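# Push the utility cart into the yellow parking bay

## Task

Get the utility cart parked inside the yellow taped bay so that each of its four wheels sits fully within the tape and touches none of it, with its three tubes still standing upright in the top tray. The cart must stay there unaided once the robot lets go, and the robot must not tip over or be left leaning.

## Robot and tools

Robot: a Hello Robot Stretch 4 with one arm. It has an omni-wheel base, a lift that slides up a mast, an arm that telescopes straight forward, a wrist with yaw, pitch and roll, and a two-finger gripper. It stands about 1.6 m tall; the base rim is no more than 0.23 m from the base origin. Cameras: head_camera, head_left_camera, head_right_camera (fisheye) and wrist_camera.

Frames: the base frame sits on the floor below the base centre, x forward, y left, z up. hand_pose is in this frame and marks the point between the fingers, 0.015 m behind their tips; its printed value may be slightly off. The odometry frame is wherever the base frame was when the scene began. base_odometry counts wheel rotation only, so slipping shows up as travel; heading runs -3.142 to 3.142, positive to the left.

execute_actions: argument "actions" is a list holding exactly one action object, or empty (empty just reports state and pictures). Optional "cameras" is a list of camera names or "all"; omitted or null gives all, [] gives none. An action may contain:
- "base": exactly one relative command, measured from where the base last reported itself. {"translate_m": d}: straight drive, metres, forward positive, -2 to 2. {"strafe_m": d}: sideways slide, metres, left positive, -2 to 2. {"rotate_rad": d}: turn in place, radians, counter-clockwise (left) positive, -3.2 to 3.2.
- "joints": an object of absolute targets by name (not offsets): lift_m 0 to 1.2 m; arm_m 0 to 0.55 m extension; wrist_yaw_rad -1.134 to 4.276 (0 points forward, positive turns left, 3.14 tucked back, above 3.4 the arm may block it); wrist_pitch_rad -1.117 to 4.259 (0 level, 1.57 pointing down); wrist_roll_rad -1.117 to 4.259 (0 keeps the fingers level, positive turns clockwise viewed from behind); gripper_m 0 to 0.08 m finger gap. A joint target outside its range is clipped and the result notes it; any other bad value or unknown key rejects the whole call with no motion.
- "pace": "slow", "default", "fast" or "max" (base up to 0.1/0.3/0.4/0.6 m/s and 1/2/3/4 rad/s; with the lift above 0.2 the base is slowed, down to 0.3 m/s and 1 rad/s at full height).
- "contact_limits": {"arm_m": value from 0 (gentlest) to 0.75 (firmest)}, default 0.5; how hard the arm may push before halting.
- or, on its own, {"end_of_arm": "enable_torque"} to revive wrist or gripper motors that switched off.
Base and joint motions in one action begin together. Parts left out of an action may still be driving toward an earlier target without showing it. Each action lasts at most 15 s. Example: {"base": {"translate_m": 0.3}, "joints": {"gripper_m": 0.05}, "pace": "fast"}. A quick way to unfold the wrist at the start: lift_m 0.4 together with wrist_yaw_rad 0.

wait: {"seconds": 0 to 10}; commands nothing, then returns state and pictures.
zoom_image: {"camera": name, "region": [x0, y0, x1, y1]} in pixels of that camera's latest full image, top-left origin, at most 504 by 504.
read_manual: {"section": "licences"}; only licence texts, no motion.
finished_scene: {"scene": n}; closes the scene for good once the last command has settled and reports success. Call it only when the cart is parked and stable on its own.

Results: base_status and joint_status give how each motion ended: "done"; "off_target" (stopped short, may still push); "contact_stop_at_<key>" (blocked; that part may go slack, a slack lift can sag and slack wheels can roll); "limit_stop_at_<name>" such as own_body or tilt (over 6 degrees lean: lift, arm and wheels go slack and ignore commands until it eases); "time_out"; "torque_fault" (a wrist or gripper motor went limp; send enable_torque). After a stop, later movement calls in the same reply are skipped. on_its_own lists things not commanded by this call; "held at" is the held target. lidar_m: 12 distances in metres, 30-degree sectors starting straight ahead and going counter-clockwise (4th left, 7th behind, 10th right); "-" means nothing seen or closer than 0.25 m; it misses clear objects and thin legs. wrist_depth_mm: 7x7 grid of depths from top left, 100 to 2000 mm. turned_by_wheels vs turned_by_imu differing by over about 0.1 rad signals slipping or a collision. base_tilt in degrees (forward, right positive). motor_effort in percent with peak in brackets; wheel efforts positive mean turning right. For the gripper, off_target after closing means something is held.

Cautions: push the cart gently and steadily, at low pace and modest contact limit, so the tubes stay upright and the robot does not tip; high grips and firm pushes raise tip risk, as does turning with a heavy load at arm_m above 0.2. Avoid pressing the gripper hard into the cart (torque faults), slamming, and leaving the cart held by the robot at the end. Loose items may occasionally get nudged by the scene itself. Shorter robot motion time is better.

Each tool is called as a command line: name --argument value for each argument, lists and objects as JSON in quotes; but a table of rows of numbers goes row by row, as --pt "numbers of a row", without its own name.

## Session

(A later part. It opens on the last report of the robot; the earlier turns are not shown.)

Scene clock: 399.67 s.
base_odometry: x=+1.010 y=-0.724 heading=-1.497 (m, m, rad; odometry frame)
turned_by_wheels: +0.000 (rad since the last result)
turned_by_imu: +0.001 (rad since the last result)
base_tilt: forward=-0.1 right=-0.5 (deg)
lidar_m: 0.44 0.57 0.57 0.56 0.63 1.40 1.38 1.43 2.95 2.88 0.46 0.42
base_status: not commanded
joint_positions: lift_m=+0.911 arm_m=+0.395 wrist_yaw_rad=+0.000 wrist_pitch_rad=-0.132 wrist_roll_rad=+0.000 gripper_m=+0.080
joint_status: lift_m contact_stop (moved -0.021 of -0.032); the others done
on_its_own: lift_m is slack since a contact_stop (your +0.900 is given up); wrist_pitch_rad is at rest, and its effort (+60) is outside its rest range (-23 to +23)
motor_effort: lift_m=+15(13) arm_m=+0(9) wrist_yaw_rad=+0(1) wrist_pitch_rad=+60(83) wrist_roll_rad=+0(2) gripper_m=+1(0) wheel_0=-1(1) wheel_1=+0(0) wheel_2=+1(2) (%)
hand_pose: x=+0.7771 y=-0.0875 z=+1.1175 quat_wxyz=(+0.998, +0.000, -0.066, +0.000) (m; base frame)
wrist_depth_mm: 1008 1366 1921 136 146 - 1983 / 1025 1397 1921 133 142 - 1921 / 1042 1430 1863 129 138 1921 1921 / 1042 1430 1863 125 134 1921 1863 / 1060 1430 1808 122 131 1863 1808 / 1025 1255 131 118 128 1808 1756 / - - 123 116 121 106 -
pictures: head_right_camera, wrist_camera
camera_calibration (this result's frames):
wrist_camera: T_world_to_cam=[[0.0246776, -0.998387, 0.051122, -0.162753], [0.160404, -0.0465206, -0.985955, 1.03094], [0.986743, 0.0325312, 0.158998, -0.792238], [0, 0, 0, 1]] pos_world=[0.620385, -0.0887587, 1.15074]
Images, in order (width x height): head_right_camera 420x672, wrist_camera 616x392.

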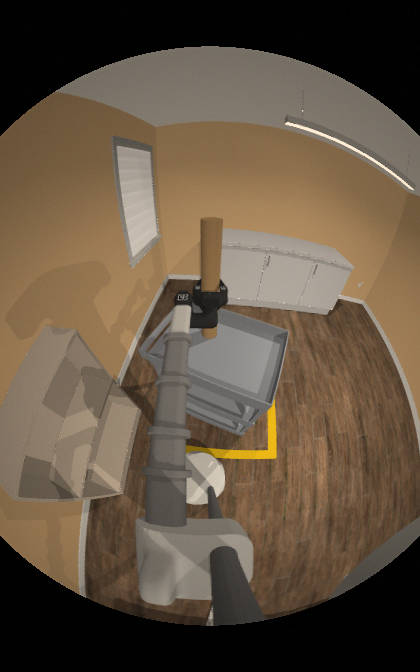

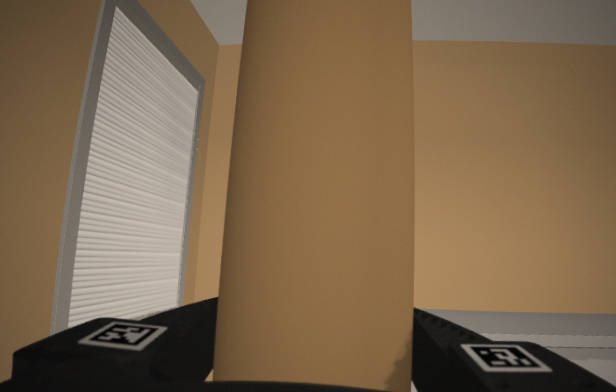

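execute_actions --actions '[{"joints": {"lift_m": 0.926}, "pace": "slow"}]' --cameras '["wrist_camera"]'

Scene clock: 405.87 s.
base_odometry: x=+1.010 y=-0.724 heading=-1.497 (m, m, rad; odometry frame)
turned_by_wheels: +0.000 (rad since the last result)
turned_by_imu: +0.001 (rad since the last result)
base_tilt: forward=+0.0 right=-0.4 (deg)
lidar_m: 0.44 0.58 0.57 0.56 0.62 1.44 1.38 1.42 2.95 2.90 0.45 0.41
base_status: not commanded
joint_positions: lift_m=+0.926 arm_m=+0.395 wrist_yaw_rad=+0.000 wrist_pitch_rad=-0.111 wrist_roll_rad=-0.001 gripper_m=+0.080
joint_status: all done
motor_effort: lift_m=+23(23) arm_m=+0(0) wrist_yaw_rad=-1(0) wrist_pitch_rad=+5(31) wrist_roll_rad=+2(2) gripper_m=+1(0) wheel_0=-1(1) wheel_1=+0(0) wheel_2=+1(1) (%)
hand_pose: x=+0.7776 y=-0.0875 z=+1.1275 quat_wxyz=(+0.998, +0.000, -0.056, +0.000) (m; base frame)
wrist_depth_mm: 1008 1366 1921 132 141 - 1983 / 1025 1366 1921 129 138 - 1863 / 1042 1397 1808 126 135 1921 1808 / 1042 1430 1863 123 132 1921 1808 / 1042 1430 1863 121 130 1863 1808 / 1025 1281 131 118 127 1499 1499 / - - 122 116 121 106 -
pictures: wrist_camera
camera_calibration (this result's frames):
wrist_camera: T_world_to_cam=[[0.0256672, -0.998351, 0.0513469, -0.164294], [0.14034, -0.0472566, -0.988975, 1.05975], [0.989771, 0.0325903, 0.138896, -0.774048], [0, 0, 0, 1]] pos_world=[0.621621, -0.0887168, 1.16402]
Images, in order (width x height): wrist_camera 616x392.

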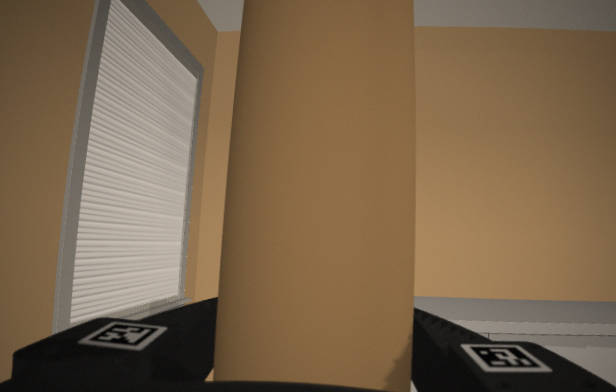

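execute_actions --actions '[{"joints": {"lift_m": 1.05}}]' --cameras '["head_right_camera"]'

Scene clock: 527.43 s.
base_odometry: x=+1.010 y=-0.724 heading=-1.497 (m, m, rad; odometry frame)
turned_by_wheels: +0.000 (rad since the last result)
turned_by_imu: +0.001 (rad since the last result)
base_tilt: forward=+0.1 right=-0.4 (deg)
lidar_m: 0.44 0.57 0.59 0.56 0.62 1.42 1.40 1.42 2.95 2.88 0.47 0.42
base_status: not commanded
joint_positions: lift_m=+1.049 arm_m=+0.395 wrist_yaw_rad=+0.000 wrist_pitch_rad=-0.103 wrist_roll_rad=+0.000 gripper_m=+0.080
joint_status: all done
motor_effort: lift_m=+27(23) arm_m=+0(0) wrist_yaw_rad=+0(1) wrist_pitch_rad=-22(24) wrist_roll_rad=+1(3) gripper_m=+1(0) wheel_0=-1(1) wheel_1=+0(0) wheel_2=+1(1) (%)
hand_pose: x=+0.7778 y=-0.0875 z=+1.2495 quat_wxyz=(+0.999, +0.000, -0.051, +0.000) (m; base frame)
wrist_depth_mm: 1008 1336 1863 135 145 1921 1863 / 1008 1397 1921 132 141 1921 1863 / 1042 1397 1808 128 137 1921 1863 / 1060 1397 1808 125 134 1921 1863 / 1042 1430 1863 121 131 1808 1808 / 1042 1281 131 119 128 1808 1756 / - - 123 116 121 106 -
pictures: head_right_camera
Images, in order (width x height): head_right_camera 420x672.

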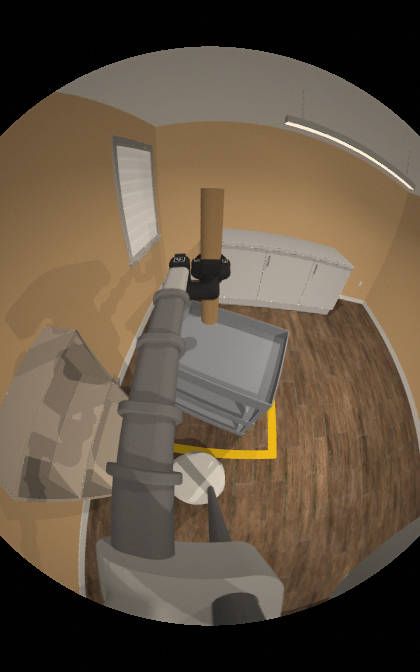

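execute_actions --actions '[{"base": {"rotate_rad": -1.4}}]' --cameras '["head_camera", "head_left_camera"]'

Scene clock: 532.17 s.
base_odometry: x=+1.010 y=-0.724 heading=-2.897 (m, m, rad; odometry frame)
turned_by_wheels: -1.400 (rad since the last result)
turned_by_imu: -1.384 (rad since the last result)
base_tilt: forward=+0.0 right=-0.5 (deg)
lidar_m: 0.71 0.42 0.40 0.44 0.67 0.57 0.56 1.03 1.85 1.33 1.55 2.88
base_status: done
joint_positions: lift_m=+1.050 arm_m=+0.395 wrist_yaw_rad=+0.000 wrist_pitch_rad=-0.103 wrist_roll_rad=+0.000 gripper_m=+0.080
joint_status: not commanded
motor_effort: lift_m=+25(26) arm_m=+0(0) wrist_yaw_rad=+0(4) wrist_pitch_rad=-22(21) wrist_roll_rad=+2(2) gripper_m=-1(2) wheel_0=-1(7) wheel_1=+1(6) wheel_2=+0(6) (%)
hand_pose: x=+0.7778 y=-0.0875 z=+1.2496 quat_wxyz=(+0.999, +0.000, -0.051, +0.000) (m; base frame)
wrist_depth_mm: - - - 137 146 1921 1863 / - - - 133 142 - - / - - - 129 138 - 1983 / - - - 125 135 - 1921 / - - - 122 131 - 1863 / - - 132 119 128 - 1808 / - - 123 116 121 106 -
pictures: head_camera, head_left_camera
Images, in order (width x height): head_camera 420x560, head_left_camera 420x672.

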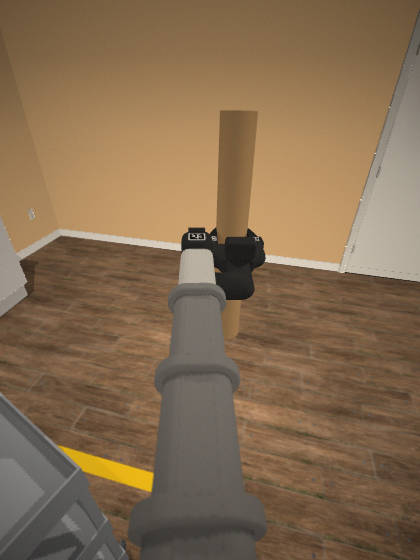

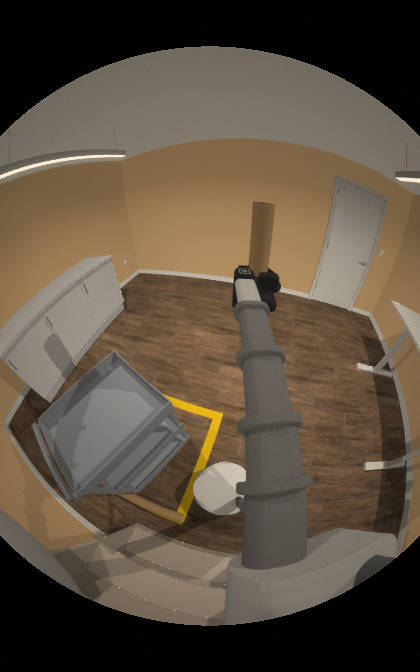

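execute_actions --actions '[{"joints": {"lift_m": 0.4, "wrist_pitch_rad": 0.9}, "pace": "fast"}]' --cameras '["head_camera", "wrist_camera"]'

Scene clock: 548.57 s.
base_odometry: x=+1.010 y=-0.724 heading=-2.897 (m, m, rad; odometry frame)
turned_by_wheels: +0.000 (rad since the last result)
turned_by_imu: +0.001 (rad since the last result)
base_tilt: forward=+0.0 right=-0.5 (deg)
lidar_m: 0.41 0.43 0.42 0.46 0.66 0.58 0.56 1.04 1.82 1.32 1.56 0.43
base_status: not commanded
joint_positions: lift_m=+0.400 arm_m=+0.395 wrist_yaw_rad=+0.000 wrist_pitch_rad=+0.904 wrist_roll_rad=+0.000 gripper_m=+0.080
joint_status: all done
motor_effort: lift_m=+18(24) arm_m=+0(0) wrist_yaw_rad=-1(0) wrist_pitch_rad=-14(18) wrist_roll_rad=+2(1) gripper_m=+2(2) wheel_0=-1(1) wheel_1=+1(0) wheel_2=+0(1) (%)
hand_pose: x=+0.6978 y=-0.0874 z=+0.4113 quat_wxyz=(+0.900, +0.000, +0.437, +0.000) (m; base frame)
wrist_depth_mm: 1138 1118 1098 131 140 1098 1098 / 960 946 904 129 137 960 931 / 820 820 759 126 134 798 809 / 715 715 683 123 131 699 699 / 640 640 609 120 129 627 627 / 574 574 131 118 127 564 564 / - - 122 116 122 106 -
pictures: head_camera, wrist_camera
camera_calibration (this result's frames):
wrist_camera: T_world_to_cam=[[0.0568594, -0.998371, 0.0048082, -0.12806], [-0.76643, -0.0467351, -0.640626, 0.852102], [0.639807, 0.0327405, -0.767838, 0.0215677], [0, 0, 0, 1]] pos_world=[0.646558, -0.0887343, 0.563055]
Images, in order (width x height): head_camera 420x560, wrist_camera 616x392.

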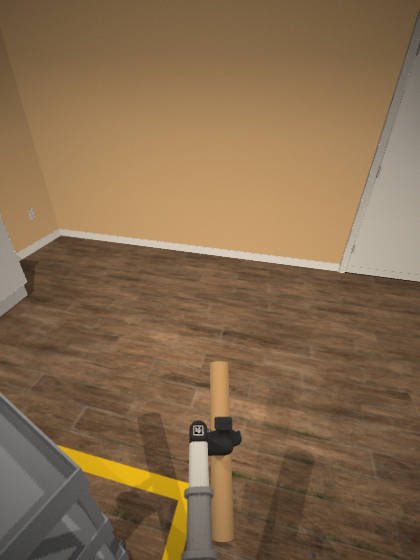

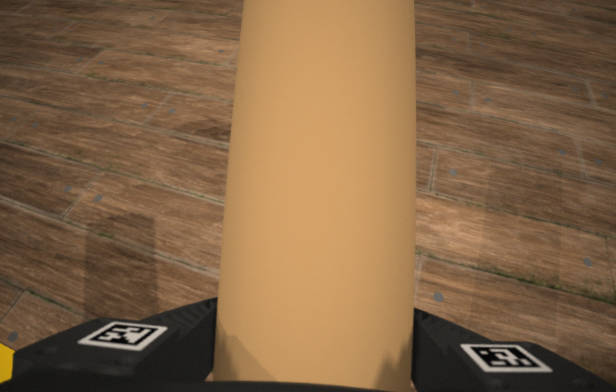

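execute_actions --actions '[{"joints": {"lift_m": 0.23}}]' --cameras '[]'

execute_actions --actions '[{"joints": {"lift_m": 0.1}, "pace": "slow"}]' --cameras '["head_camera", "wrist_camera"]'

Scene clock: 556.17 s.
base_odometry: x=+1.010 y=-0.724 heading=-2.897 (m, m, rad; odometry frame)
turned_by_wheels: +0.000 (rad since the last result)
turned_by_imu: +0.001 (rad since the last result)
base_tilt: forward=+0.0 right=-0.2 (deg)
lidar_m: 0.43 0.42 0.42 0.46 0.66 0.56 0.57 1.04 1.83 1.34 1.56 2.90
base_status: not commanded
joint_positions: lift_m=+0.230 arm_m=+0.395 wrist_yaw_rad=+0.000 wrist_pitch_rad=+0.904 wrist_roll_rad=+0.000 gripper_m=+0.080
joint_status: all done
motor_effort: lift_m=+17(21) arm_m=+0(0) wrist_yaw_rad=-1(0) wrist_pitch_rad=-12(12) wrist_roll_rad=+2(1) gripper_m=+4(4) wheel_0=-1(1) wheel_1=+1(0) wheel_2=+0(0) (%)
hand_pose: x=+0.6978 y=-0.0874 z=+0.2413 quat_wxyz=(+0.900, +0.000, +0.437, +0.000) (m; base frame)
wrist_depth_mm: 788 788 759 132 140 778 768 / 668 661 634 129 138 654 661 / 574 564 539 126 134 559 564 / 500 500 473 123 132 492 492 / 445 445 424 120 130 439 439 / 397 397 131 118 127 394 392 / - - 122 116 121 106 -
pictures: none
No camera images: the call's "cameras" was empty. Leave "cameras" out to get every camera's image.

Scene clock: 558.07 s.
base_odometry: x=+1.010 y=-0.724 heading=-2.897 (m, m, rad; odometry frame)
turned_by_wheels: +0.000 (rad since the last result)
turned_by_imu: +0.000 (rad since the last result)
base_tilt: forward=+0.1 right=-0.4 (deg)
lidar_m: 0.58 0.42 0.41 0.45 0.66 0.56 0.57 1.03 1.83 1.31 1.56 2.90
base_status: not commanded
joint_positions: lift_m=+0.100 arm_m=+0.395 wrist_yaw_rad=+0.000 wrist_pitch_rad=+0.905 wrist_roll_rad=+0.000 gripper_m=+0.080
joint_status: all done
motor_effort: lift_m=+17(19) arm_m=+0(0) wrist_yaw_rad=+0(0) wrist_pitch_rad=-14(14) wrist_roll_rad=+2(1) gripper_m=+2(1) wheel_0=-1(1) wheel_1=+0(0) wheel_2=+0(0) (%)
hand_pose: x=+0.6977 y=-0.0874 z=+0.1113 quat_wxyz=(+0.899, +0.000, +0.437, +0.000) (m; base frame)
wrist_depth_mm: 530 525 517 190 484 517 512 / 452 445 439 172 407 439 442 / 382 382 377 156 177 375 377 / 334 332 324 143 159 330 329 / 296 296 283 132 145 293 291 / 265 266 136 123 134 264 262 / - - 122 115 121 106 -
pictures: head_camera, wrist_camera
camera_calibration (this result's frames):
wrist_camera: T_world_to_cam=[[0.0568796, -0.99837, 0.00477344, -0.12662], [-0.766833, -0.0467491, -0.640142, 0.660072], [0.639321, 0.0327506, -0.768242, -0.208318], [0, 0, 0, 1]] pos_world=[0.64655, -0.088733, 0.263105]
Images, in order (width x height): head_camera 420x560, wrist_camera 616x392.

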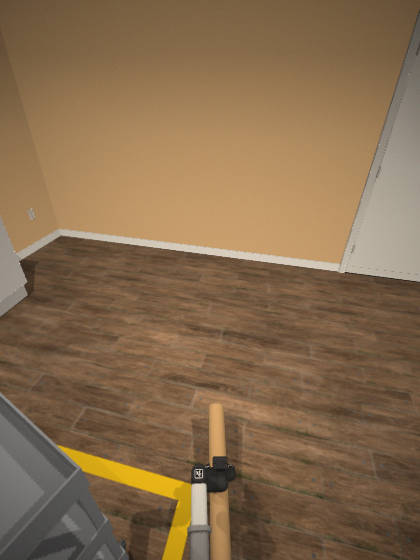

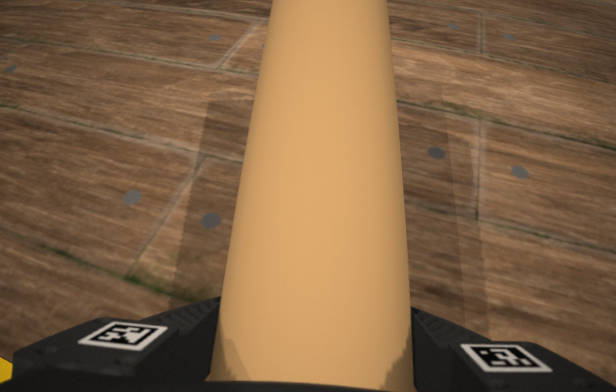

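execute_actions --actions '[{"joints": {"wrist_pitch_rad": 0.5, "lift_m": 0.08}, "pace": "slow"}]' --cameras '["head_camera", "wrist_camera"]'

Scene clock: 565.47 s.
base_odometry: x=+1.010 y=-0.724 heading=-2.897 (m, m, rad; odometry frame)
turned_by_wheels: +0.000 (rad since the last result)
turned_by_imu: +0.001 (rad since the last result)
base_tilt: forward=+0.0 right=-0.4 (deg)
lidar_m: 0.56 0.43 0.42 0.45 0.67 0.57 0.58 1.05 1.82 1.32 1.54 2.89
base_status: not commanded
joint_positions: lift_m=+0.080 arm_m=+0.395 wrist_yaw_rad=+0.000 wrist_pitch_rad=+0.507 wrist_roll_rad=+0.000 gripper_m=+0.080
joint_status: all done
motor_effort: lift_m=+17(20) arm_m=+0(0) wrist_yaw_rad=+0(0) wrist_pitch_rad=-20(21) wrist_roll_rad=+2(2) gripper_m=+3(3) wheel_0=-1(1) wheel_1=+0(0) wheel_2=+0(0) (%)
hand_pose: x=+0.7522 y=-0.0875 z=+0.1553 quat_wxyz=(+0.968, +0.000, +0.251, +0.000) (m; base frame)
wrist_depth_mm: - - - 289 1921 1863 1756 / 1281 1255 1229 229 1138 1366 1464 / 768 768 768 187 683 798 831 / 549 559 564 160 512 569 574 / 433 436 421 139 159 445 445 / 353 355 138 123 135 362 362 / - - 121 112 119 106 -
pictures: head_camera, wrist_camera
camera_calibration (this result's frames):
wrist_camera: T_world_to_cam=[[0.0505795, -0.998368, 0.0265239, -0.12858], [-0.458717, -0.0468141, -0.887348, 0.536693], [0.887142, 0.0327146, -0.460336, -0.443624], [0, 0, 0, 1]] pos_world=[0.646251, -0.0887319, 0.275428]
Images, in order (width x height): head_camera 420x560, wrist_camera 616x392.

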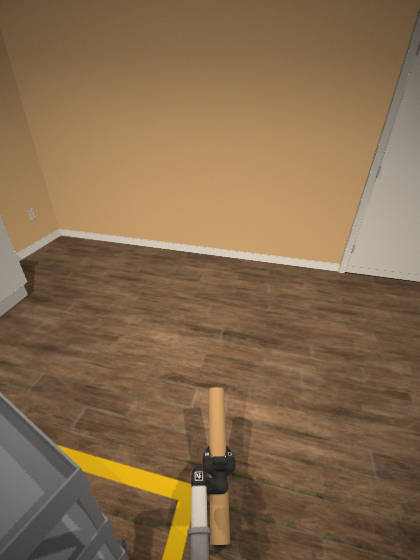

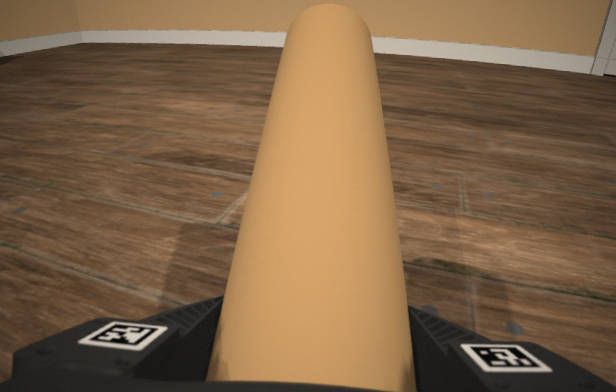

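execute_actions --actions '[{"joints": {"lift_m": 0.03}, "pace": "slow"}]' --cameras '["wrist_camera"]'

Scene clock: 571.03 s.
base_odometry: x=+1.010 y=-0.724 heading=-2.897 (m, m, rad; odometry frame)
turned_by_wheels: +0.000 (rad since the last result)
turned_by_imu: +0.001 (rad since the last result)
base_tilt: forward=+0.0 right=-0.5 (deg)
lidar_m: 0.84 0.43 0.42 0.46 0.65 0.57 0.57 1.03 1.82 1.31 1.57 2.89
base_status: not commanded
joint_positions: lift_m=+0.030 arm_m=+0.395 wrist_yaw_rad=+0.000 wrist_pitch_rad=+0.506 wrist_roll_rad=+0.000 gripper_m=+0.080
joint_status: all done
motor_effort: lift_m=+17(14) arm_m=+0(0) wrist_yaw_rad=+0(1) wrist_pitch_rad=-20(20) wrist_roll_rad=+1(1) gripper_m=+2(1) wheel_0=-1(1) wheel_1=+0(0) wheel_2=+0(0) (%)
hand_pose: x=+0.7523 y=-0.0875 z=+0.1054 quat_wxyz=(+0.968, +0.000, +0.250, +0.000) (m; base frame)
wrist_depth_mm: - - - - 1921 1756 1708 / 1042 1042 1025 309 1060 1118 1182 / 634 627 634 220 603 654 676 / 452 455 455 175 421 473 469 / 351 357 345 145 177 364 364 / 287 291 138 124 138 297 296 / - - 118 109 118 106 -
pictures: wrist_camera
camera_calibration (this result's frames):
wrist_camera: T_world_to_cam=[[0.0505696, -0.998368, 0.0265447, -0.127252], [-0.458358, -0.0468147, -0.887534, 0.492147], [0.887328, 0.0327153, -0.459977, -0.466829], [0, 0, 0, 1]] pos_world=[0.646245, -0.0887318, 0.225445]
Images, in order (width x height): wrist_camera 616x392.

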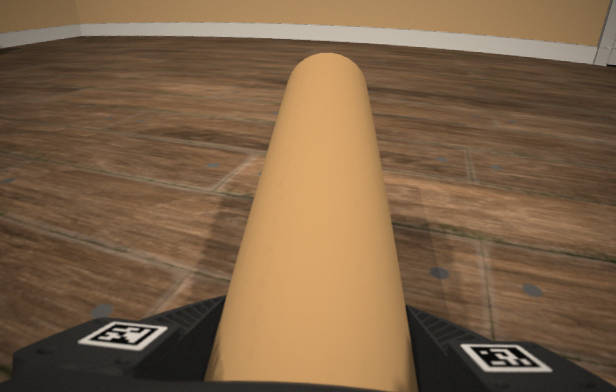

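execute_actions --actions '[{"joints": {"lift_m": 0.005, "wrist_pitch_rad": 0.35}, "pace": "slow"}]' --cameras '["wrist_camera"]'

Scene clock: 575.90 s.
base_odometry: x=+1.010 y=-0.724 heading=-2.897 (m, m, rad; odometry frame)
turned_by_wheels: +0.000 (rad since the last result)
turned_by_imu: +0.001 (rad since the last result)
base_tilt: forward=+0.1 right=-0.5 (deg)
lidar_m: 2.90 0.44 0.41 0.44 0.66 0.55 0.56 1.01 1.81 1.32 1.57 2.90
base_status: not commanded
joint_positions: lift_m=+0.005 arm_m=+0.395 wrist_yaw_rad=+0.000 wrist_pitch_rad=+0.353 wrist_roll_rad=+0.000 gripper_m=+0.080
joint_status: all done
motor_effort: lift_m=+15(15) arm_m=+0(0) wrist_yaw_rad=-1(2) wrist_pitch_rad=-10(35) wrist_roll_rad=+1(1) gripper_m=+1(0) wheel_0=+0(1) wheel_1=+0(0) wheel_2=+0(1) (%)
hand_pose: x=+0.7659 y=-0.0874 z=+0.1101 quat_wxyz=(+0.984, +0.000, +0.176, +0.000) (m; base frame)
wrist_depth_mm: - - - - - 1863 1708 / - - - - - 1921 1756 / 1025 1025 1042 1060 1098 1160 1205 / 591 603 609 530 627 640 654 / 415 424 433 282 442 445 449 / 320 327 319 211 309 340 338 / - - 163 173 179 106 -
pictures: wrist_camera
camera_calibration (this result's frames):
wrist_camera: T_world_to_cam=[[0.0464333, -0.998343, 0.0339811, -0.125615], [-0.317318, -0.0469973, -0.947154, 0.401151], [0.947182, 0.0331967, -0.318974, -0.538058], [0, 0, 0, 1]] pos_world=[0.642764, -0.0886919, 0.212593]
Images, in order (width x height): wrist_camera 616x392.

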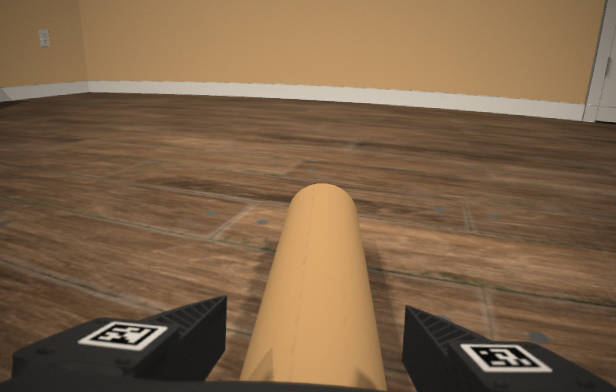

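execute_actions --actions '[{"base": {"translate_m": 0.08}, "joints": {"lift_m": 0.24, "arm_m": 0.49}}]' --cameras '[]'

execute_actions --actions '[{"joints": {"wrist_pitch_rad": 1.57}}]' --cameras '["head_camera", "wrist_camera"]'

Scene clock: 584.67 s.
base_odometry: x=+0.933 y=-0.744 heading=-2.897 (m, m, rad; odometry frame)
turned_by_wheels: +0.000 (rad since the last result)
turned_by_imu: +0.001 (rad since the last result)
base_tilt: forward=+0.1 right=-0.5 (deg)
lidar_m: 2.81 0.37 0.38 0.40 0.61 0.65 0.65 1.14 1.96 1.33 1.60 2.82
base_status: done
joint_positions: lift_m=+0.240 arm_m=+0.489 wrist_yaw_rad=+0.000 wrist_pitch_rad=+0.353 wrist_roll_rad=+0.000 gripper_m=+0.080
joint_status: all done
motor_effort: lift_m=+25(30) arm_m=+8(10) wrist_yaw_rad=-2(2) wrist_pitch_rad=-8(9) wrist_roll_rad=+1(1) gripper_m=-1(2) wheel_0=-1(4) wheel_1=+0(3) wheel_2=+0(7) (%)
hand_pose: x=+0.8590 y=-0.0874 z=+0.3443 quat_wxyz=(+0.984, +0.000, +0.175, +0.000) (m; base frame)
wrist_depth_mm: - - - - 1808 1708 1618 / - - - - 1983 1756 1661 / - - - - - 1863 1708 / 1229 1255 1281 1308 1281 1336 1366 / 866 891 904 917 917 946 931 / 668 683 668 707 707 707 707 / - - 349 580 549 106 -
pictures: none
No camera images: the call's "cameras" was empty. Leave "cameras" out to get every camera's image.

Scene clock: 585.93 s.
base_odometry: x=+0.933 y=-0.744 heading=-2.897 (m, m, rad; odometry frame)
turned_by_wheels: +0.000 (rad since the last result)
turned_by_imu: +0.000 (rad since the last result)
base_tilt: forward=+0.1 right=-0.4 (deg)
lidar_m: 2.82 0.38 0.38 0.41 0.61 0.64 0.64 1.12 1.96 1.33 1.61 2.81
base_status: not commanded
joint_positions: lift_m=+0.240 arm_m=+0.489 wrist_yaw_rad=+0.000 wrist_pitch_rad=+1.570 wrist_roll_rad=+0.000 gripper_m=+0.080
joint_status: all done
motor_effort: lift_m=+25(25) arm_m=+8(8) wrist_yaw_rad=-1(2) wrist_pitch_rad=+0(2) wrist_roll_rad=+1(2) gripper_m=+2(2) wheel_0=-1(1) wheel_1=+0(0) wheel_2=+0(0) (%)
hand_pose: x=+0.6596 y=-0.0874 z=+0.2051 quat_wxyz=(+0.707, +0.000, +0.707, +0.000) (m; base frame)
wrist_depth_mm: 366 359 357 276 349 347 343 / 364 359 355 274 347 345 343 / 364 359 357 274 347 345 342 / 362 357 355 272 345 345 342 / 362 357 355 271 345 343 342 / 362 357 353 272 347 343 338 / - - 254 272 282 106 -
pictures: head_camera, wrist_camera
camera_calibration (this result's frames):
wrist_camera: T_world_to_cam=[[0.0478144, -0.998361, -0.0314576, -0.111466], [-0.998435, -0.0468561, -0.0305258, 0.718679], [0.0290017, 0.032868, -0.999039, 0.338054], [0, 0, 0, 1]] pos_world=[0.71308, -0.08872, 0.35616]
Images, in order (width x height): head_camera 420x560, wrist_camera 616x392.

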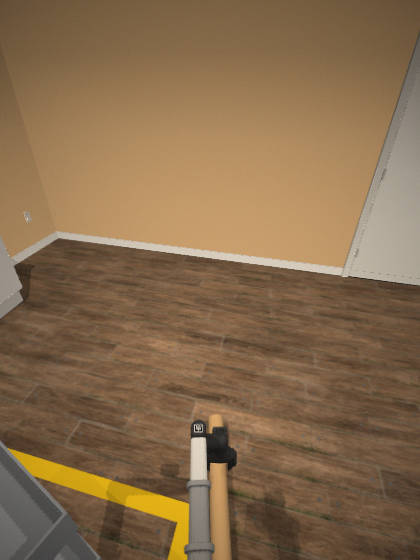

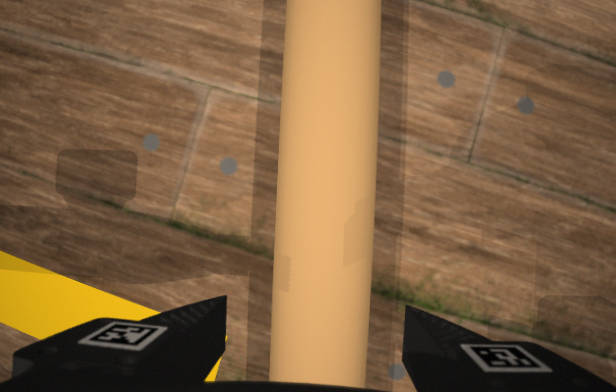

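execute_actions --actions '[{"base": {"strafe_m": -0.003}, "joints": {"lift_m": 0.12}, "pace": "slow"}]' --cameras '["head_camera", "wrist_camera"]'

Scene clock: 600.77 s.
base_odometry: x=+0.932 y=-0.741 heading=-2.897 (m, m, rad; odometry frame)
turned_by_wheels: +0.000 (rad since the last result)
turned_by_imu: +0.001 (rad since the last result)
base_tilt: forward=+0.0 right=-0.5 (deg)
lidar_m: 2.82 0.40 0.37 0.41 0.60 0.64 0.64 1.12 1.97 1.32 1.60 2.80
base_status: done
joint_positions: lift_m=+0.120 arm_m=+0.489 wrist_yaw_rad=+0.000 wrist_pitch_rad=+1.570 wrist_roll_rad=+0.000 gripper_m=+0.080
joint_status: all done
motor_effort: lift_m=+15(24) arm_m=+8(8) wrist_yaw_rad=-2(0) wrist_pitch_rad=+0(0) wrist_roll_rad=+1(1) gripper_m=+2(0) wheel_0=+0(3) wheel_1=-1(4) wheel_2=+0(0) (%)
hand_pose: x=+0.6596 y=-0.0874 z=+0.0860 quat_wxyz=(+0.707, +0.000, +0.707, +0.000) (m; base frame)
wrist_depth_mm: 242 240 237 152 164 229 228 / 241 239 236 152 165 229 227 / 240 238 236 151 166 229 226 / 241 238 235 151 167 228 226 / 240 237 236 151 170 228 226 / 240 236 161 151 162 228 225 / - - 156 151 154 106 -
pictures: head_camera, wrist_camera
camera_calibration (this result's frames):
wrist_camera: T_world_to_cam=[[0.0478114, -0.998361, -0.0314623, -0.115212], [-0.998438, -0.0468562, -0.0304278, 0.715014], [0.0289037, 0.032868, -0.999042, 0.219049], [0, 0, 0, 1]] pos_world=[0.713074, -0.08872, 0.236971]
Images, in order (width x height): head_camera 420x560, wrist_camera 616x392.

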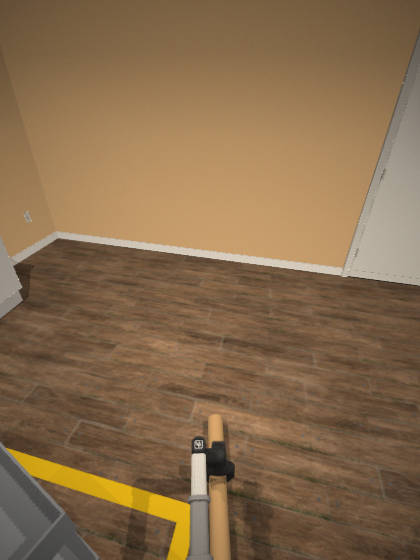

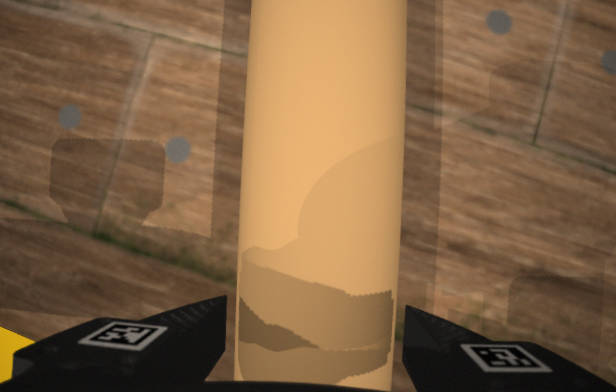

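execute_actions --actions '[{"joints": {"lift_m": 0.111}, "pace": "slow"}]' --cameras '[]'

execute_actions --actions '[{"joints": {"gripper_m": 0.06}, "pace": "slow"}]' --cameras '["wrist_camera"]'

Scene clock: 607.40 s.
base_odometry: x=+0.932 y=-0.741 heading=-2.897 (m, m, rad; odometry frame)
turned_by_wheels: +0.000 (rad since the last result)
turned_by_imu: +0.001 (rad since the last result)
base_tilt: forward=+0.1 right=-0.5 (deg)
lidar_m: 2.82 0.39 0.38 0.41 0.59 0.63 0.64 1.13 1.99 1.33 1.60 2.82
base_status: not commanded
joint_positions: lift_m=+0.111 arm_m=+0.489 wrist_yaw_rad=+0.000 wrist_pitch_rad=+1.570 wrist_roll_rad=+0.000 gripper_m=+0.080
joint_status: all done
motor_effort: lift_m=+16(15) arm_m=+8(8) wrist_yaw_rad=+0(1) wrist_pitch_rad=+0(2) wrist_roll_rad=+1(1) gripper_m=+2(0) wheel_0=+1(1) wheel_1=-1(1) wheel_2=+0(0) (%)
hand_pose: x=+0.6596 y=-0.0874 z=+0.0770 quat_wxyz=(+0.707, +0.000, +0.707, +0.000) (m; base frame)
wrist_depth_mm: 232 229 228 143 153 221 219 / 231 229 226 143 154 220 218 / 232 229 227 142 154 220 218 / 232 229 226 142 155 220 218 / 230 229 226 143 157 219 216 / 230 228 155 142 151 219 216 / - - 148 142 148 106 -
pictures: none
No camera images: the call's "cameras" was empty. Leave "cameras" out to get every camera's image.

Scene clock: 608.47 s.
base_odometry: x=+0.932 y=-0.741 heading=-2.897 (m, m, rad; odometry frame)
turned_by_wheels: +0.000 (rad since the last result)
turned_by_imu: +0.000 (rad since the last result)
base_tilt: forward=+0.1 right=-0.5 (deg)
lidar_m: 2.82 0.39 0.37 0.41 0.62 0.65 0.66 1.13 1.98 1.33 1.58 2.81
base_status: not commanded
joint_positions: lift_m=+0.111 arm_m=+0.489 wrist_yaw_rad=+0.000 wrist_pitch_rad=+1.570 wrist_roll_rad=+0.000 gripper_m=+0.061
joint_status: all done
motor_effort: lift_m=+15(15) arm_m=+8(8) wrist_yaw_rad=-1(1) wrist_pitch_rad=-2(1) wrist_roll_rad=+1(1) gripper_m=-2(5) wheel_0=+1(0) wheel_1=-1(1) wheel_2=+0(0) (%)
hand_pose: x=+0.6596 y=-0.0874 z=+0.0770 quat_wxyz=(+0.707, +0.000, +0.707, +0.000) (m; base frame)
wrist_depth_mm: 232 230 228 144 154 220 219 / 232 229 228 143 154 220 218 / 232 229 227 143 154 220 218 / 231 229 226 143 156 220 218 / 231 229 226 143 157 219 217 / 230 228 153 142 151 219 217 / - - 138 142 145 - -
pictures: wrist_camera
camera_calibration (this result's frames):
wrist_camera: T_world_to_cam=[[0.0478091, -0.998361, -0.0314658, -0.115493], [-0.99844, -0.0468562, -0.0303546, 0.714721], [0.0288305, 0.032868, -0.999044, 0.2101], [0, 0, 0, 1]] pos_world=[0.71307, -0.08872, 0.22796]
Images, in order (width x height): wrist_camera 616x392.

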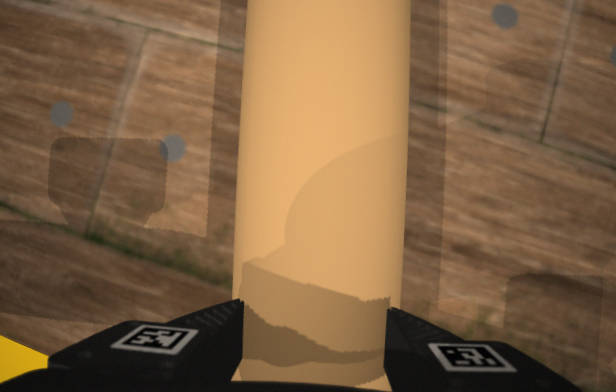

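zoom_image --camera "wrist_camera" --region '[180, 250, 460, 392]'

Region (180, 250, 460, 392) of wrist_camera's 616x392 image, scaled by 1.800; it fills the top 256 rows of this view, and the rest is white.

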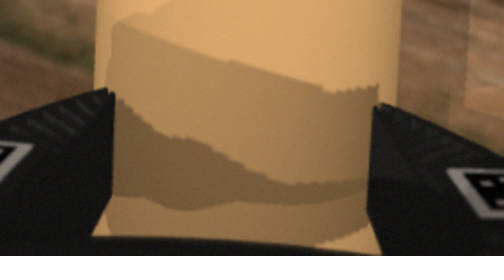

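execute_actions --actions '[{"joints": {"gripper_m": 0.08}}]' --cameras '[]'

execute_actions --actions '[{"joints": {"lift_m": 0.1}, "pace": "slow"}]' --cameras '[]'

execute_actions --actions '[{"joints": {"gripper_m": 0.06}, "pace": "slow"}]' --cameras '["wrist_camera"]'

Scene clock: 641.07 s.
base_odometry: x=+0.932 y=-0.741 heading=-2.897 (m, m, rad; odometry frame)
turned_by_wheels: +0.000 (rad since the last result)
turned_by_imu: +0.001 (rad since the last result)
base_tilt: forward=+0.0 right=-0.4 (deg)
lidar_m: 2.81 0.38 0.37 0.40 0.61 0.65 0.64 1.12 1.98 1.34 1.60 2.82
base_status: not commanded
joint_positions: lift_m=+0.111 arm_m=+0.489 wrist_yaw_rad=+0.000 wrist_pitch_rad=+1.570 wrist_roll_rad=+0.000 gripper_m=+0.080
joint_status: all done
motor_effort: lift_m=+15(15) arm_m=+8(8) wrist_yaw_rad=-2(0) wrist_pitch_rad=+0(0) wrist_roll_rad=+1(1) gripper_m=+2(4) wheel_0=+0(1) wheel_1=-1(1) wheel_2=+0(0) (%)
hand_pose: x=+0.6596 y=-0.0874 z=+0.0770 quat_wxyz=(+0.707, +0.000, +0.707, +0.000) (m; base frame)
wrist_depth_mm: 232 229 228 143 153 220 219 / 232 230 227 143 153 220 217 / 232 229 226 142 154 219 218 / 231 229 227 142 155 219 217 / 230 229 225 142 157 220 217 / 230 227 155 142 151 219 217 / - - 149 142 147 106 -
pictures: none
No camera images: the call's "cameras" was empty. Leave "cameras" out to get every camera's image.

Scene clock: 641.83 s.
base_odometry: x=+0.932 y=-0.741 heading=-2.897 (m, m, rad; odometry frame)
turned_by_wheels: +0.000 (rad since the last result)
turned_by_imu: +0.000 (rad since the last result)
base_tilt: forward=+0.0 right=-0.5 (deg)
lidar_m: 2.84 0.40 0.38 0.41 0.61 0.65 0.65 1.11 1.97 1.34 1.60 2.82
base_status: not commanded
joint_positions: lift_m=+0.100 arm_m=+0.489 wrist_yaw_rad=+0.000 wrist_pitch_rad=+1.570 wrist_roll_rad=+0.000 gripper_m=+0.080
joint_status: all done
motor_effort: lift_m=+15(14) arm_m=+8(8) wrist_yaw_rad=-1(1) wrist_pitch_rad=+0(1) wrist_roll_rad=+1(1) gripper_m=+2(2) wheel_0=+0(1) wheel_1=-1(1) wheel_2=+0(1) (%)
hand_pose: x=+0.6596 y=-0.0874 z=+0.0660 quat_wxyz=(+0.707, +0.000, +0.707, +0.000) (m; base frame)
wrist_depth_mm: 221 219 216 132 140 211 208 / 220 220 216 132 140 210 208 / 220 218 215 132 140 209 207 / 220 217 216 131 142 208 207 / 220 218 215 131 143 208 206 / 219 216 144 131 144 208 206 / - - 137 131 136 106 -
pictures: none
No camera images: the call's "cameras" was empty. Leave "cameras" out to get every camera's image.

Scene clock: 642.90 s.
base_odometry: x=+0.932 y=-0.741 heading=-2.897 (m, m, rad; odometry frame)
turned_by_wheels: +0.000 (rad since the last result)
turned_by_imu: +0.000 (rad since the last result)
base_tilt: forward=+0.0 right=-0.4 (deg)
lidar_m: 2.82 0.38 0.37 0.41 0.60 0.65 0.63 1.13 1.97 1.33 1.59 2.81
base_status: not commanded
joint_positions: lift_m=+0.100 arm_m=+0.489 wrist_yaw_rad=+0.000 wrist_pitch_rad=+1.570 wrist_roll_rad=+0.000 gripper_m=+0.061
joint_status: all done
motor_effort: lift_m=+15(15) arm_m=+8(8) wrist_yaw_rad=-1(1) wrist_pitch_rad=+2(0) wrist_roll_rad=+2(1) gripper_m=-10(10) wheel_0=+1(0) wheel_1=-1(1) wheel_2=+0(0) (%)
hand_pose: x=+0.6596 y=-0.0874 z=+0.0660 quat_wxyz=(+0.707, +0.000, +0.707, +0.000) (m; base frame)
wrist_depth_mm: 221 219 216 132 140 209 208 / 220 219 216 132 140 209 208 / 220 218 216 131 141 209 208 / 220 218 215 132 142 208 207 / 220 217 215 132 143 208 206 / 219 217 142 131 139 208 206 / - - 137 131 133 - -
pictures: wrist_camera
camera_calibration (this result's frames):
wrist_camera: T_world_to_cam=[[0.0478094, -0.998361, -0.0314658, -0.115839], [-0.99844, -0.0468565, -0.0303545, 0.714388], [0.0288304, 0.032868, -0.999044, 0.199129], [0, 0, 0, 1]] pos_world=[0.713071, -0.08872, 0.216978]
Images, in order (width x height): wrist_camera 616x392.

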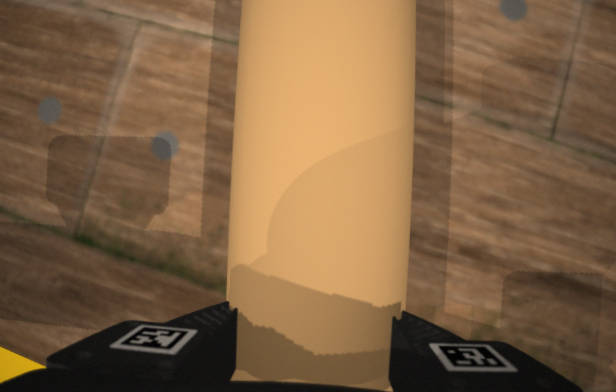

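execute_actions --actions '[{"joints": {"lift_m": 0.2}, "pace": "slow"}]' --cameras '["wrist_camera"]'

Scene clock: 662.23 s.
base_odometry: x=+0.932 y=-0.741 heading=-2.897 (m, m, rad; odometry frame)
turned_by_wheels: +0.000 (rad since the last result)
turned_by_imu: +0.001 (rad since the last result)
base_tilt: forward=+0.1 right=-0.4 (deg)
lidar_m: 2.81 0.38 0.38 0.41 0.61 0.64 0.64 1.12 1.99 1.32 1.60 2.81
base_status: not commanded
joint_positions: lift_m=+0.200 arm_m=+0.489 wrist_yaw_rad=+0.000 wrist_pitch_rad=+1.570 wrist_roll_rad=+0.000 gripper_m=+0.060
joint_status: all done
motor_effort: lift_m=+25(26) arm_m=+8(8) wrist_yaw_rad=+0(1) wrist_pitch_rad=-1(1) wrist_roll_rad=+2(1) gripper_m=-1(7) wheel_0=+0(1) wheel_1=-1(1) wheel_2=+0(0) (%)
hand_pose: x=+0.6596 y=-0.0874 z=+0.1651 quat_wxyz=(+0.707, +0.000, +0.707, +0.000) (m; base frame)
wrist_depth_mm: 325 322 317 233 307 306 303 / 324 320 315 232 307 306 303 / 324 320 315 231 307 306 301 / 322 317 315 231 307 304 303 / 322 317 314 232 306 304 301 / 320 317 314 231 251 304 303 / 320 - 136 231 153 - 301
pictures: wrist_camera
camera_calibration (this result's frames):
wrist_camera: T_world_to_cam=[[0.0478098, -0.998361, -0.031466, -0.112719], [-0.99844, -0.046857, -0.0303516, 0.717399], [0.0288275, 0.032868, -0.999044, 0.298198], [0, 0, 0, 1]] pos_world=[0.713073, -0.0887199, 0.31614]
Images, in order (width x height): wrist_camera 616x392.

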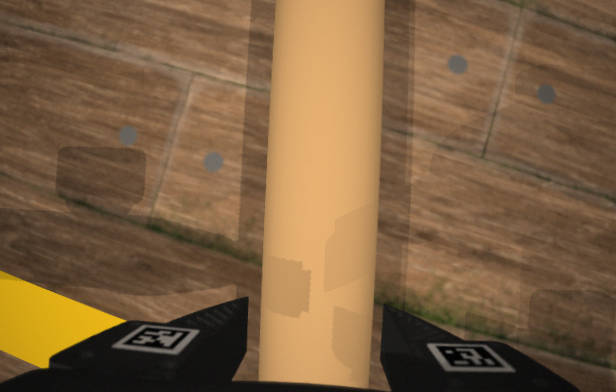

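execute_actions --actions '[{"joints": {"gripper_m": 0.08, "lift_m": 0.13}}]' --cameras '[]'

execute_actions --actions '[{"joints": {"lift_m": 0.089}, "pace": "slow"}]' --cameras '[]'

execute_actions --actions '[{"joints": {"gripper_m": 0.065}, "pace": "slow"}]' --cameras '["wrist_camera"]'

Scene clock: 684.50 s.
base_odometry: x=+0.932 y=-0.741 heading=-2.897 (m, m, rad; odometry frame)
turned_by_wheels: +0.000 (rad since the last result)
turned_by_imu: +0.001 (rad since the last result)
base_tilt: forward=+0.0 right=-0.5 (deg)
lidar_m: 2.83 0.37 0.37 0.41 0.61 0.64 0.64 1.13 1.96 1.34 1.61 2.81
base_status: not commanded
joint_positions: lift_m=+0.130 arm_m=+0.489 wrist_yaw_rad=+0.000 wrist_pitch_rad=+1.570 wrist_roll_rad=+0.000 gripper_m=+0.080
joint_status: all done
motor_effort: lift_m=+15(29) arm_m=+8(8) wrist_yaw_rad=-1(0) wrist_pitch_rad=-2(1) wrist_roll_rad=+2(1) gripper_m=+4(1) wheel_0=+1(0) wheel_1=-1(1) wheel_2=+0(0) (%)
hand_pose: x=+0.6596 y=-0.0874 z=+0.0959 quat_wxyz=(+0.707, +0.000, +0.707, +0.000) (m; base frame)
wrist_depth_mm: 252 250 246 163 177 239 236 / 251 249 246 162 178 238 236 / 251 249 246 161 180 238 236 / 250 247 246 161 183 237 236 / 250 249 245 161 238 237 235 / 250 246 172 161 174 236 235 / - - 162 161 165 106 -
pictures: none
No camera images: the call's "cameras" was empty. Leave "cameras" out to get every camera's image.

Scene clock: 685.70 s.
base_odometry: x=+0.932 y=-0.741 heading=-2.897 (m, m, rad; odometry frame)
turned_by_wheels: +0.000 (rad since the last result)
turned_by_imu: +0.000 (rad since the last result)
base_tilt: forward=+0.0 right=-0.6 (deg)
lidar_m: 2.82 0.39 0.37 0.40 0.60 0.64 0.62 1.13 1.96 1.33 1.59 2.81
base_status: not commanded
joint_positions: lift_m=+0.090 arm_m=+0.489 wrist_yaw_rad=+0.000 wrist_pitch_rad=+1.572 wrist_roll_rad=+0.000 gripper_m=+0.080
joint_status: all done
motor_effort: lift_m=+9(15) arm_m=+9(8) wrist_yaw_rad=-1(1) wrist_pitch_rad=-6(7) wrist_roll_rad=+2(2) gripper_m=+2(1) wheel_0=+1(0) wheel_1=-1(1) wheel_2=-1(1) (%)
hand_pose: x=+0.6592 y=-0.0874 z=+0.0555 quat_wxyz=(+0.707, +0.000, +0.708, +0.000) (m; base frame)
wrist_depth_mm: 213 212 210 125 132 203 - / 213 211 210 125 132 203 201 / 213 211 209 124 133 203 201 / 213 211 208 124 133 202 201 / 212 210 208 124 134 202 200 / 211 209 138 124 135 201 200 / - - 132 124 131 106 -
pictures: none
No camera images: the call's "cameras" was empty. Leave "cameras" out to get every camera's image.

Scene clock: 686.53 s.
base_odometry: x=+0.932 y=-0.741 heading=-2.897 (m, m, rad; odometry frame)
turned_by_wheels: +0.000 (rad since the last result)
turned_by_imu: +0.000 (rad since the last result)
base_tilt: forward=+0.0 right=-0.4 (deg)
lidar_m: 2.80 0.39 0.37 0.42 0.59 0.62 0.64 1.11 1.96 1.33 1.59 2.80
base_status: not commanded
joint_positions: lift_m=+0.090 arm_m=+0.489 wrist_yaw_rad=+0.000 wrist_pitch_rad=+1.572 wrist_roll_rad=+0.000 gripper_m=+0.077
joint_status: gripper_m off_target (ended at +0.077, target +0.065)
on_its_own: gripper_m is held at +0.075, not at your +0.065, by its contact guard: the fingers met something
motor_effort: lift_m=+8(8) arm_m=+8(8) wrist_yaw_rad=+0(0) wrist_pitch_rad=-7(6) wrist_roll_rad=+2(1) gripper_m=-22(24) wheel_0=+0(0) wheel_1=+0(0) wheel_2=-1(1) (%)
hand_pose: x=+0.6591 y=-0.0874 z=+0.0555 quat_wxyz=(+0.707, +0.000, +0.708, +0.000) (m; base frame)
wrist_depth_mm: 214 212 210 125 132 204 - / 213 211 208 125 133 203 201 / 213 211 208 125 133 203 201 / 212 211 208 124 133 202 200 / 212 211 208 124 134 202 200 / 212 210 139 124 135 202 200 / - - 132 124 128 106 -
pictures: wrist_camera
camera_calibration (this result's frames):
wrist_camera: T_world_to_cam=[[0.0474308, -0.998375, -0.0315727, -0.11589], [-0.99852, -0.0465483, -0.028123, 0.713528], [0.0266076, 0.0328598, -0.999106, 0.190158], [0, 0, 0, 1]] pos_world=[0.712909, -0.0887365, 0.206396]
Images, in order (width x height): wrist_camera 616x392.

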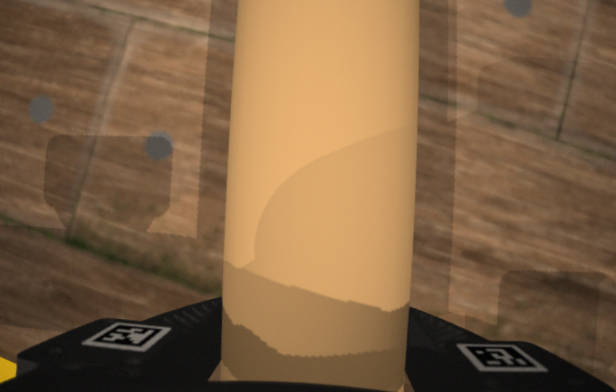

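execute_actions --actions '[{"joints": {"lift_m": 0.105}, "pace": "slow"}]' --cameras '[]'

execute_actions --actions '[{"joints": {"gripper_m": 0.08}, "pace": "slow"}]' --cameras '["wrist_camera"]'

Scene clock: 718.60 s.
base_odometry: x=+0.932 y=-0.741 heading=-2.897 (m, m, rad; odometry frame)
turned_by_wheels: +0.000 (rad since the last result)
turned_by_imu: +0.001 (rad since the last result)
base_tilt: forward=+0.1 right=-0.5 (deg)
lidar_m: 2.82 0.39 0.38 0.42 0.61 0.64 0.63 1.13 1.98 1.32 1.60 2.82
base_status: not commanded
joint_positions: lift_m=+0.104 arm_m=+0.489 wrist_yaw_rad=+0.000 wrist_pitch_rad=+1.570 wrist_roll_rad=+0.000 gripper_m=+0.077
joint_status: all done
on_its_own: gripper_m is held at +0.075, not at your +0.065, by its contact guard: the fingers met something
motor_effort: lift_m=+27(27) arm_m=+8(8) wrist_yaw_rad=-1(1) wrist_pitch_rad=-2(6) wrist_roll_rad=+1(1) gripper_m=-20(21) wheel_0=+0(1) wheel_1=-1(1) wheel_2=-1(1) (%)
hand_pose: x=+0.6597 y=-0.0874 z=+0.0700 quat_wxyz=(+0.707, +0.000, +0.707, +0.000) (m; base frame)
wrist_depth_mm: 224 221 219 128 135 212 210 / 224 221 219 127 135 212 209 / 223 221 219 126 135 211 209 / 224 220 218 126 135 211 210 / 223 221 218 125 135 211 209 / 223 220 140 125 136 211 209 / - - 133 125 129 106 -
pictures: none
No camera images: the call's "cameras" was empty. Leave "cameras" out to get every camera's image.

Scene clock: 719.30 s.
base_odometry: x=+0.932 y=-0.741 heading=-2.897 (m, m, rad; odometry frame)
turned_by_wheels: +0.000 (rad since the last result)
turned_by_imu: +0.000 (rad since the last result)
base_tilt: forward=+0.1 right=-0.5 (deg)
lidar_m: 2.82 0.39 0.38 0.41 0.61 0.65 0.65 1.12 1.97 1.33 1.60 2.80
base_status: not commanded
joint_positions: lift_m=+0.104 arm_m=+0.489 wrist_yaw_rad=+0.000 wrist_pitch_rad=+1.570 wrist_roll_rad=+0.000 gripper_m=+0.080
joint_status: all done
motor_effort: lift_m=+26(27) arm_m=+8(8) wrist_yaw_rad=-2(2) wrist_pitch_rad=+1(1) wrist_roll_rad=+1(1) gripper_m=+2(17) wheel_0=+0(1) wheel_1=+0(0) wheel_2=-1(1) (%)
hand_pose: x=+0.6597 y=-0.0874 z=+0.0700 quat_wxyz=(+0.707, +0.000, +0.707, +0.000) (m; base frame)
wrist_depth_mm: 224 221 219 128 135 212 211 / 224 220 219 127 135 212 210 / 224 221 218 126 135 211 210 / 224 220 218 126 135 211 209 / 223 220 218 125 136 211 210 / 222 220 140 125 136 211 210 / - - 133 124 131 106 -
pictures: wrist_camera
camera_calibration (this result's frames):
wrist_camera: T_world_to_cam=[[0.0479809, -0.998352, -0.0314724, -0.115826], [-0.998436, -0.0470323, -0.030218, 0.71453], [0.028688, 0.032873, -0.999048, 0.20326], [0, 0, 0, 1]] pos_world=[0.713139, -0.0887105, 0.221013]
Images, in order (width x height): wrist_camera 616x392.

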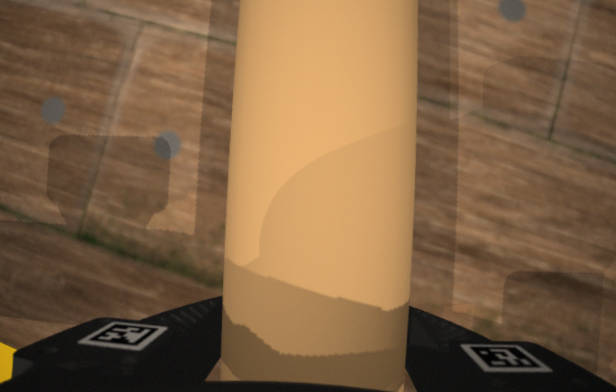

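execute_actions --actions '[{"joints": {"arm_m": 0.33}, "pace": "slow"}]' --cameras '["head_right_camera", "wrist_camera"]'

Scene clock: 751.93 s.
base_odometry: x=+0.932 y=-0.741 heading=-2.897 (m, m, rad; odometry frame)
turned_by_wheels: +0.000 (rad since the last result)
turned_by_imu: +0.001 (rad since the last result)
base_tilt: forward=-0.1 right=-0.4 (deg)
lidar_m: 2.82 0.40 0.37 0.41 0.62 0.65 0.62 1.12 1.97 1.32 1.58 2.81
base_status: not commanded
joint_positions: lift_m=+0.104 arm_m=+0.332 wrist_yaw_rad=+0.000 wrist_pitch_rad=+1.570 wrist_roll_rad=+0.000 gripper_m=+0.080
joint_status: all done
motor_effort: lift_m=+27(26) arm_m=-9(9) wrist_yaw_rad=-2(1) wrist_pitch_rad=+0(0) wrist_roll_rad=+1(1) gripper_m=+1(2) wheel_0=+0(1) wheel_1=-1(1) wheel_2=-1(1) (%)
hand_pose: x=+0.5026 y=-0.0874 z=+0.0700 quat_wxyz=(+0.707, +0.000, +0.707, +0.000) (m; base frame)
wrist_depth_mm: 224 223 220 128 135 213 211 / 224 222 220 127 135 213 211 / 224 221 220 126 135 212 210 / 224 221 219 126 135 212 210 / 222 220 219 126 136 211 210 / 222 220 140 125 136 211 209 / - - 133 124 131 106 -
pictures: head_right_camera, wrist_camera
camera_calibration (this result's frames):
wrist_camera: T_world_to_cam=[[0.0479777, -0.998352, -0.0314746, -0.108286], [-0.998438, -0.0470305, -0.030172, 0.557681], [0.0286421, 0.032873, -0.999049, 0.20779], [0, 0, 0, 1]] pos_world=[0.556053, -0.0887106, 0.221011]
Images, in order (width x height): head_right_camera 420x672, wrist_camera 616x392.

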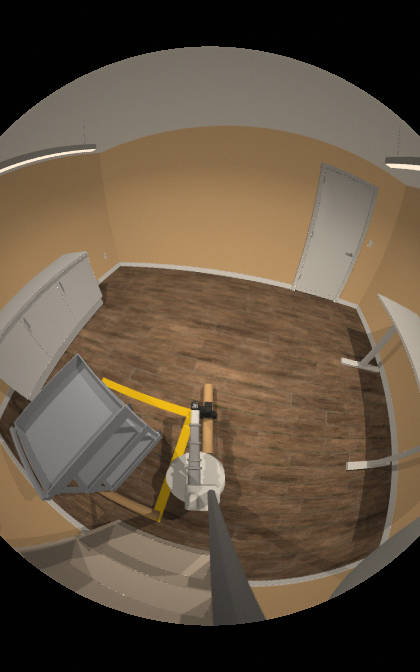

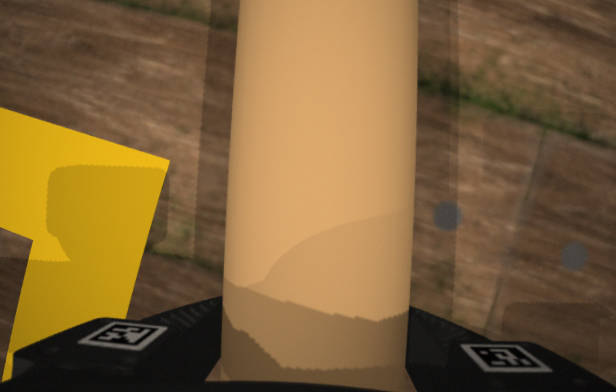

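execute_actions --actions '[{"joints": {"arm_m": 0.305}, "pace": "slow"}]' --cameras '["wrist_camera"]'

Scene clock: 755.93 s.
base_odometry: x=+0.932 y=-0.741 heading=-2.897 (m, m, rad; odometry frame)
turned_by_wheels: +0.000 (rad since the last result)
turned_by_imu: +0.001 (rad since the last result)
base_tilt: forward=+0.0 right=-0.5 (deg)
lidar_m: 2.82 0.40 0.37 0.41 0.61 0.65 0.66 1.12 1.97 1.33 1.60 2.82
base_status: not commanded
joint_positions: lift_m=+0.105 arm_m=+0.307 wrist_yaw_rad=+0.001 wrist_pitch_rad=+1.570 wrist_roll_rad=+0.000 gripper_m=+0.080
joint_status: all done
motor_effort: lift_m=+26(27) arm_m=-9(11) wrist_yaw_rad=-2(8) wrist_pitch_rad=-1(24) wrist_roll_rad=+2(1) gripper_m=+1(1) wheel_0=+0(1) wheel_1=-1(0) wheel_2=-1(1) (%)
hand_pose: x=+0.4776 y=-0.0874 z=+0.0701 quat_wxyz=(+0.707, +0.000, +0.707, +0.000) (m; base frame)
wrist_depth_mm: 226 223 221 137 145 213 212 / 225 224 220 136 145 213 212 / 224 222 220 136 146 213 212 / 224 222 220 136 146 213 211 / 223 222 219 136 147 213 211 / 224 221 148 136 144 213 211 / - - 142 135 140 106 -
pictures: wrist_camera
camera_calibration (this result's frames):
wrist_camera: T_world_to_cam=[[0.0482419, -0.99834, -0.0314634, -0.107213], [-0.998418, -0.0472874, -0.0304076, 0.532781], [0.0288693, 0.0328806, -0.999042, 0.208493], [0, 0, 0, 1]] pos_world=[0.531091, -0.0886968, 0.221121]
Images, in order (width x height): wrist_camera 616x392.

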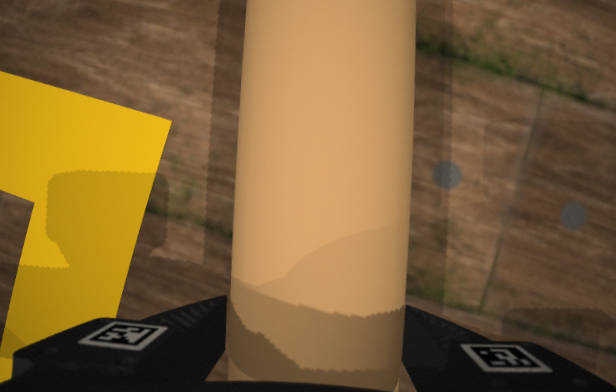

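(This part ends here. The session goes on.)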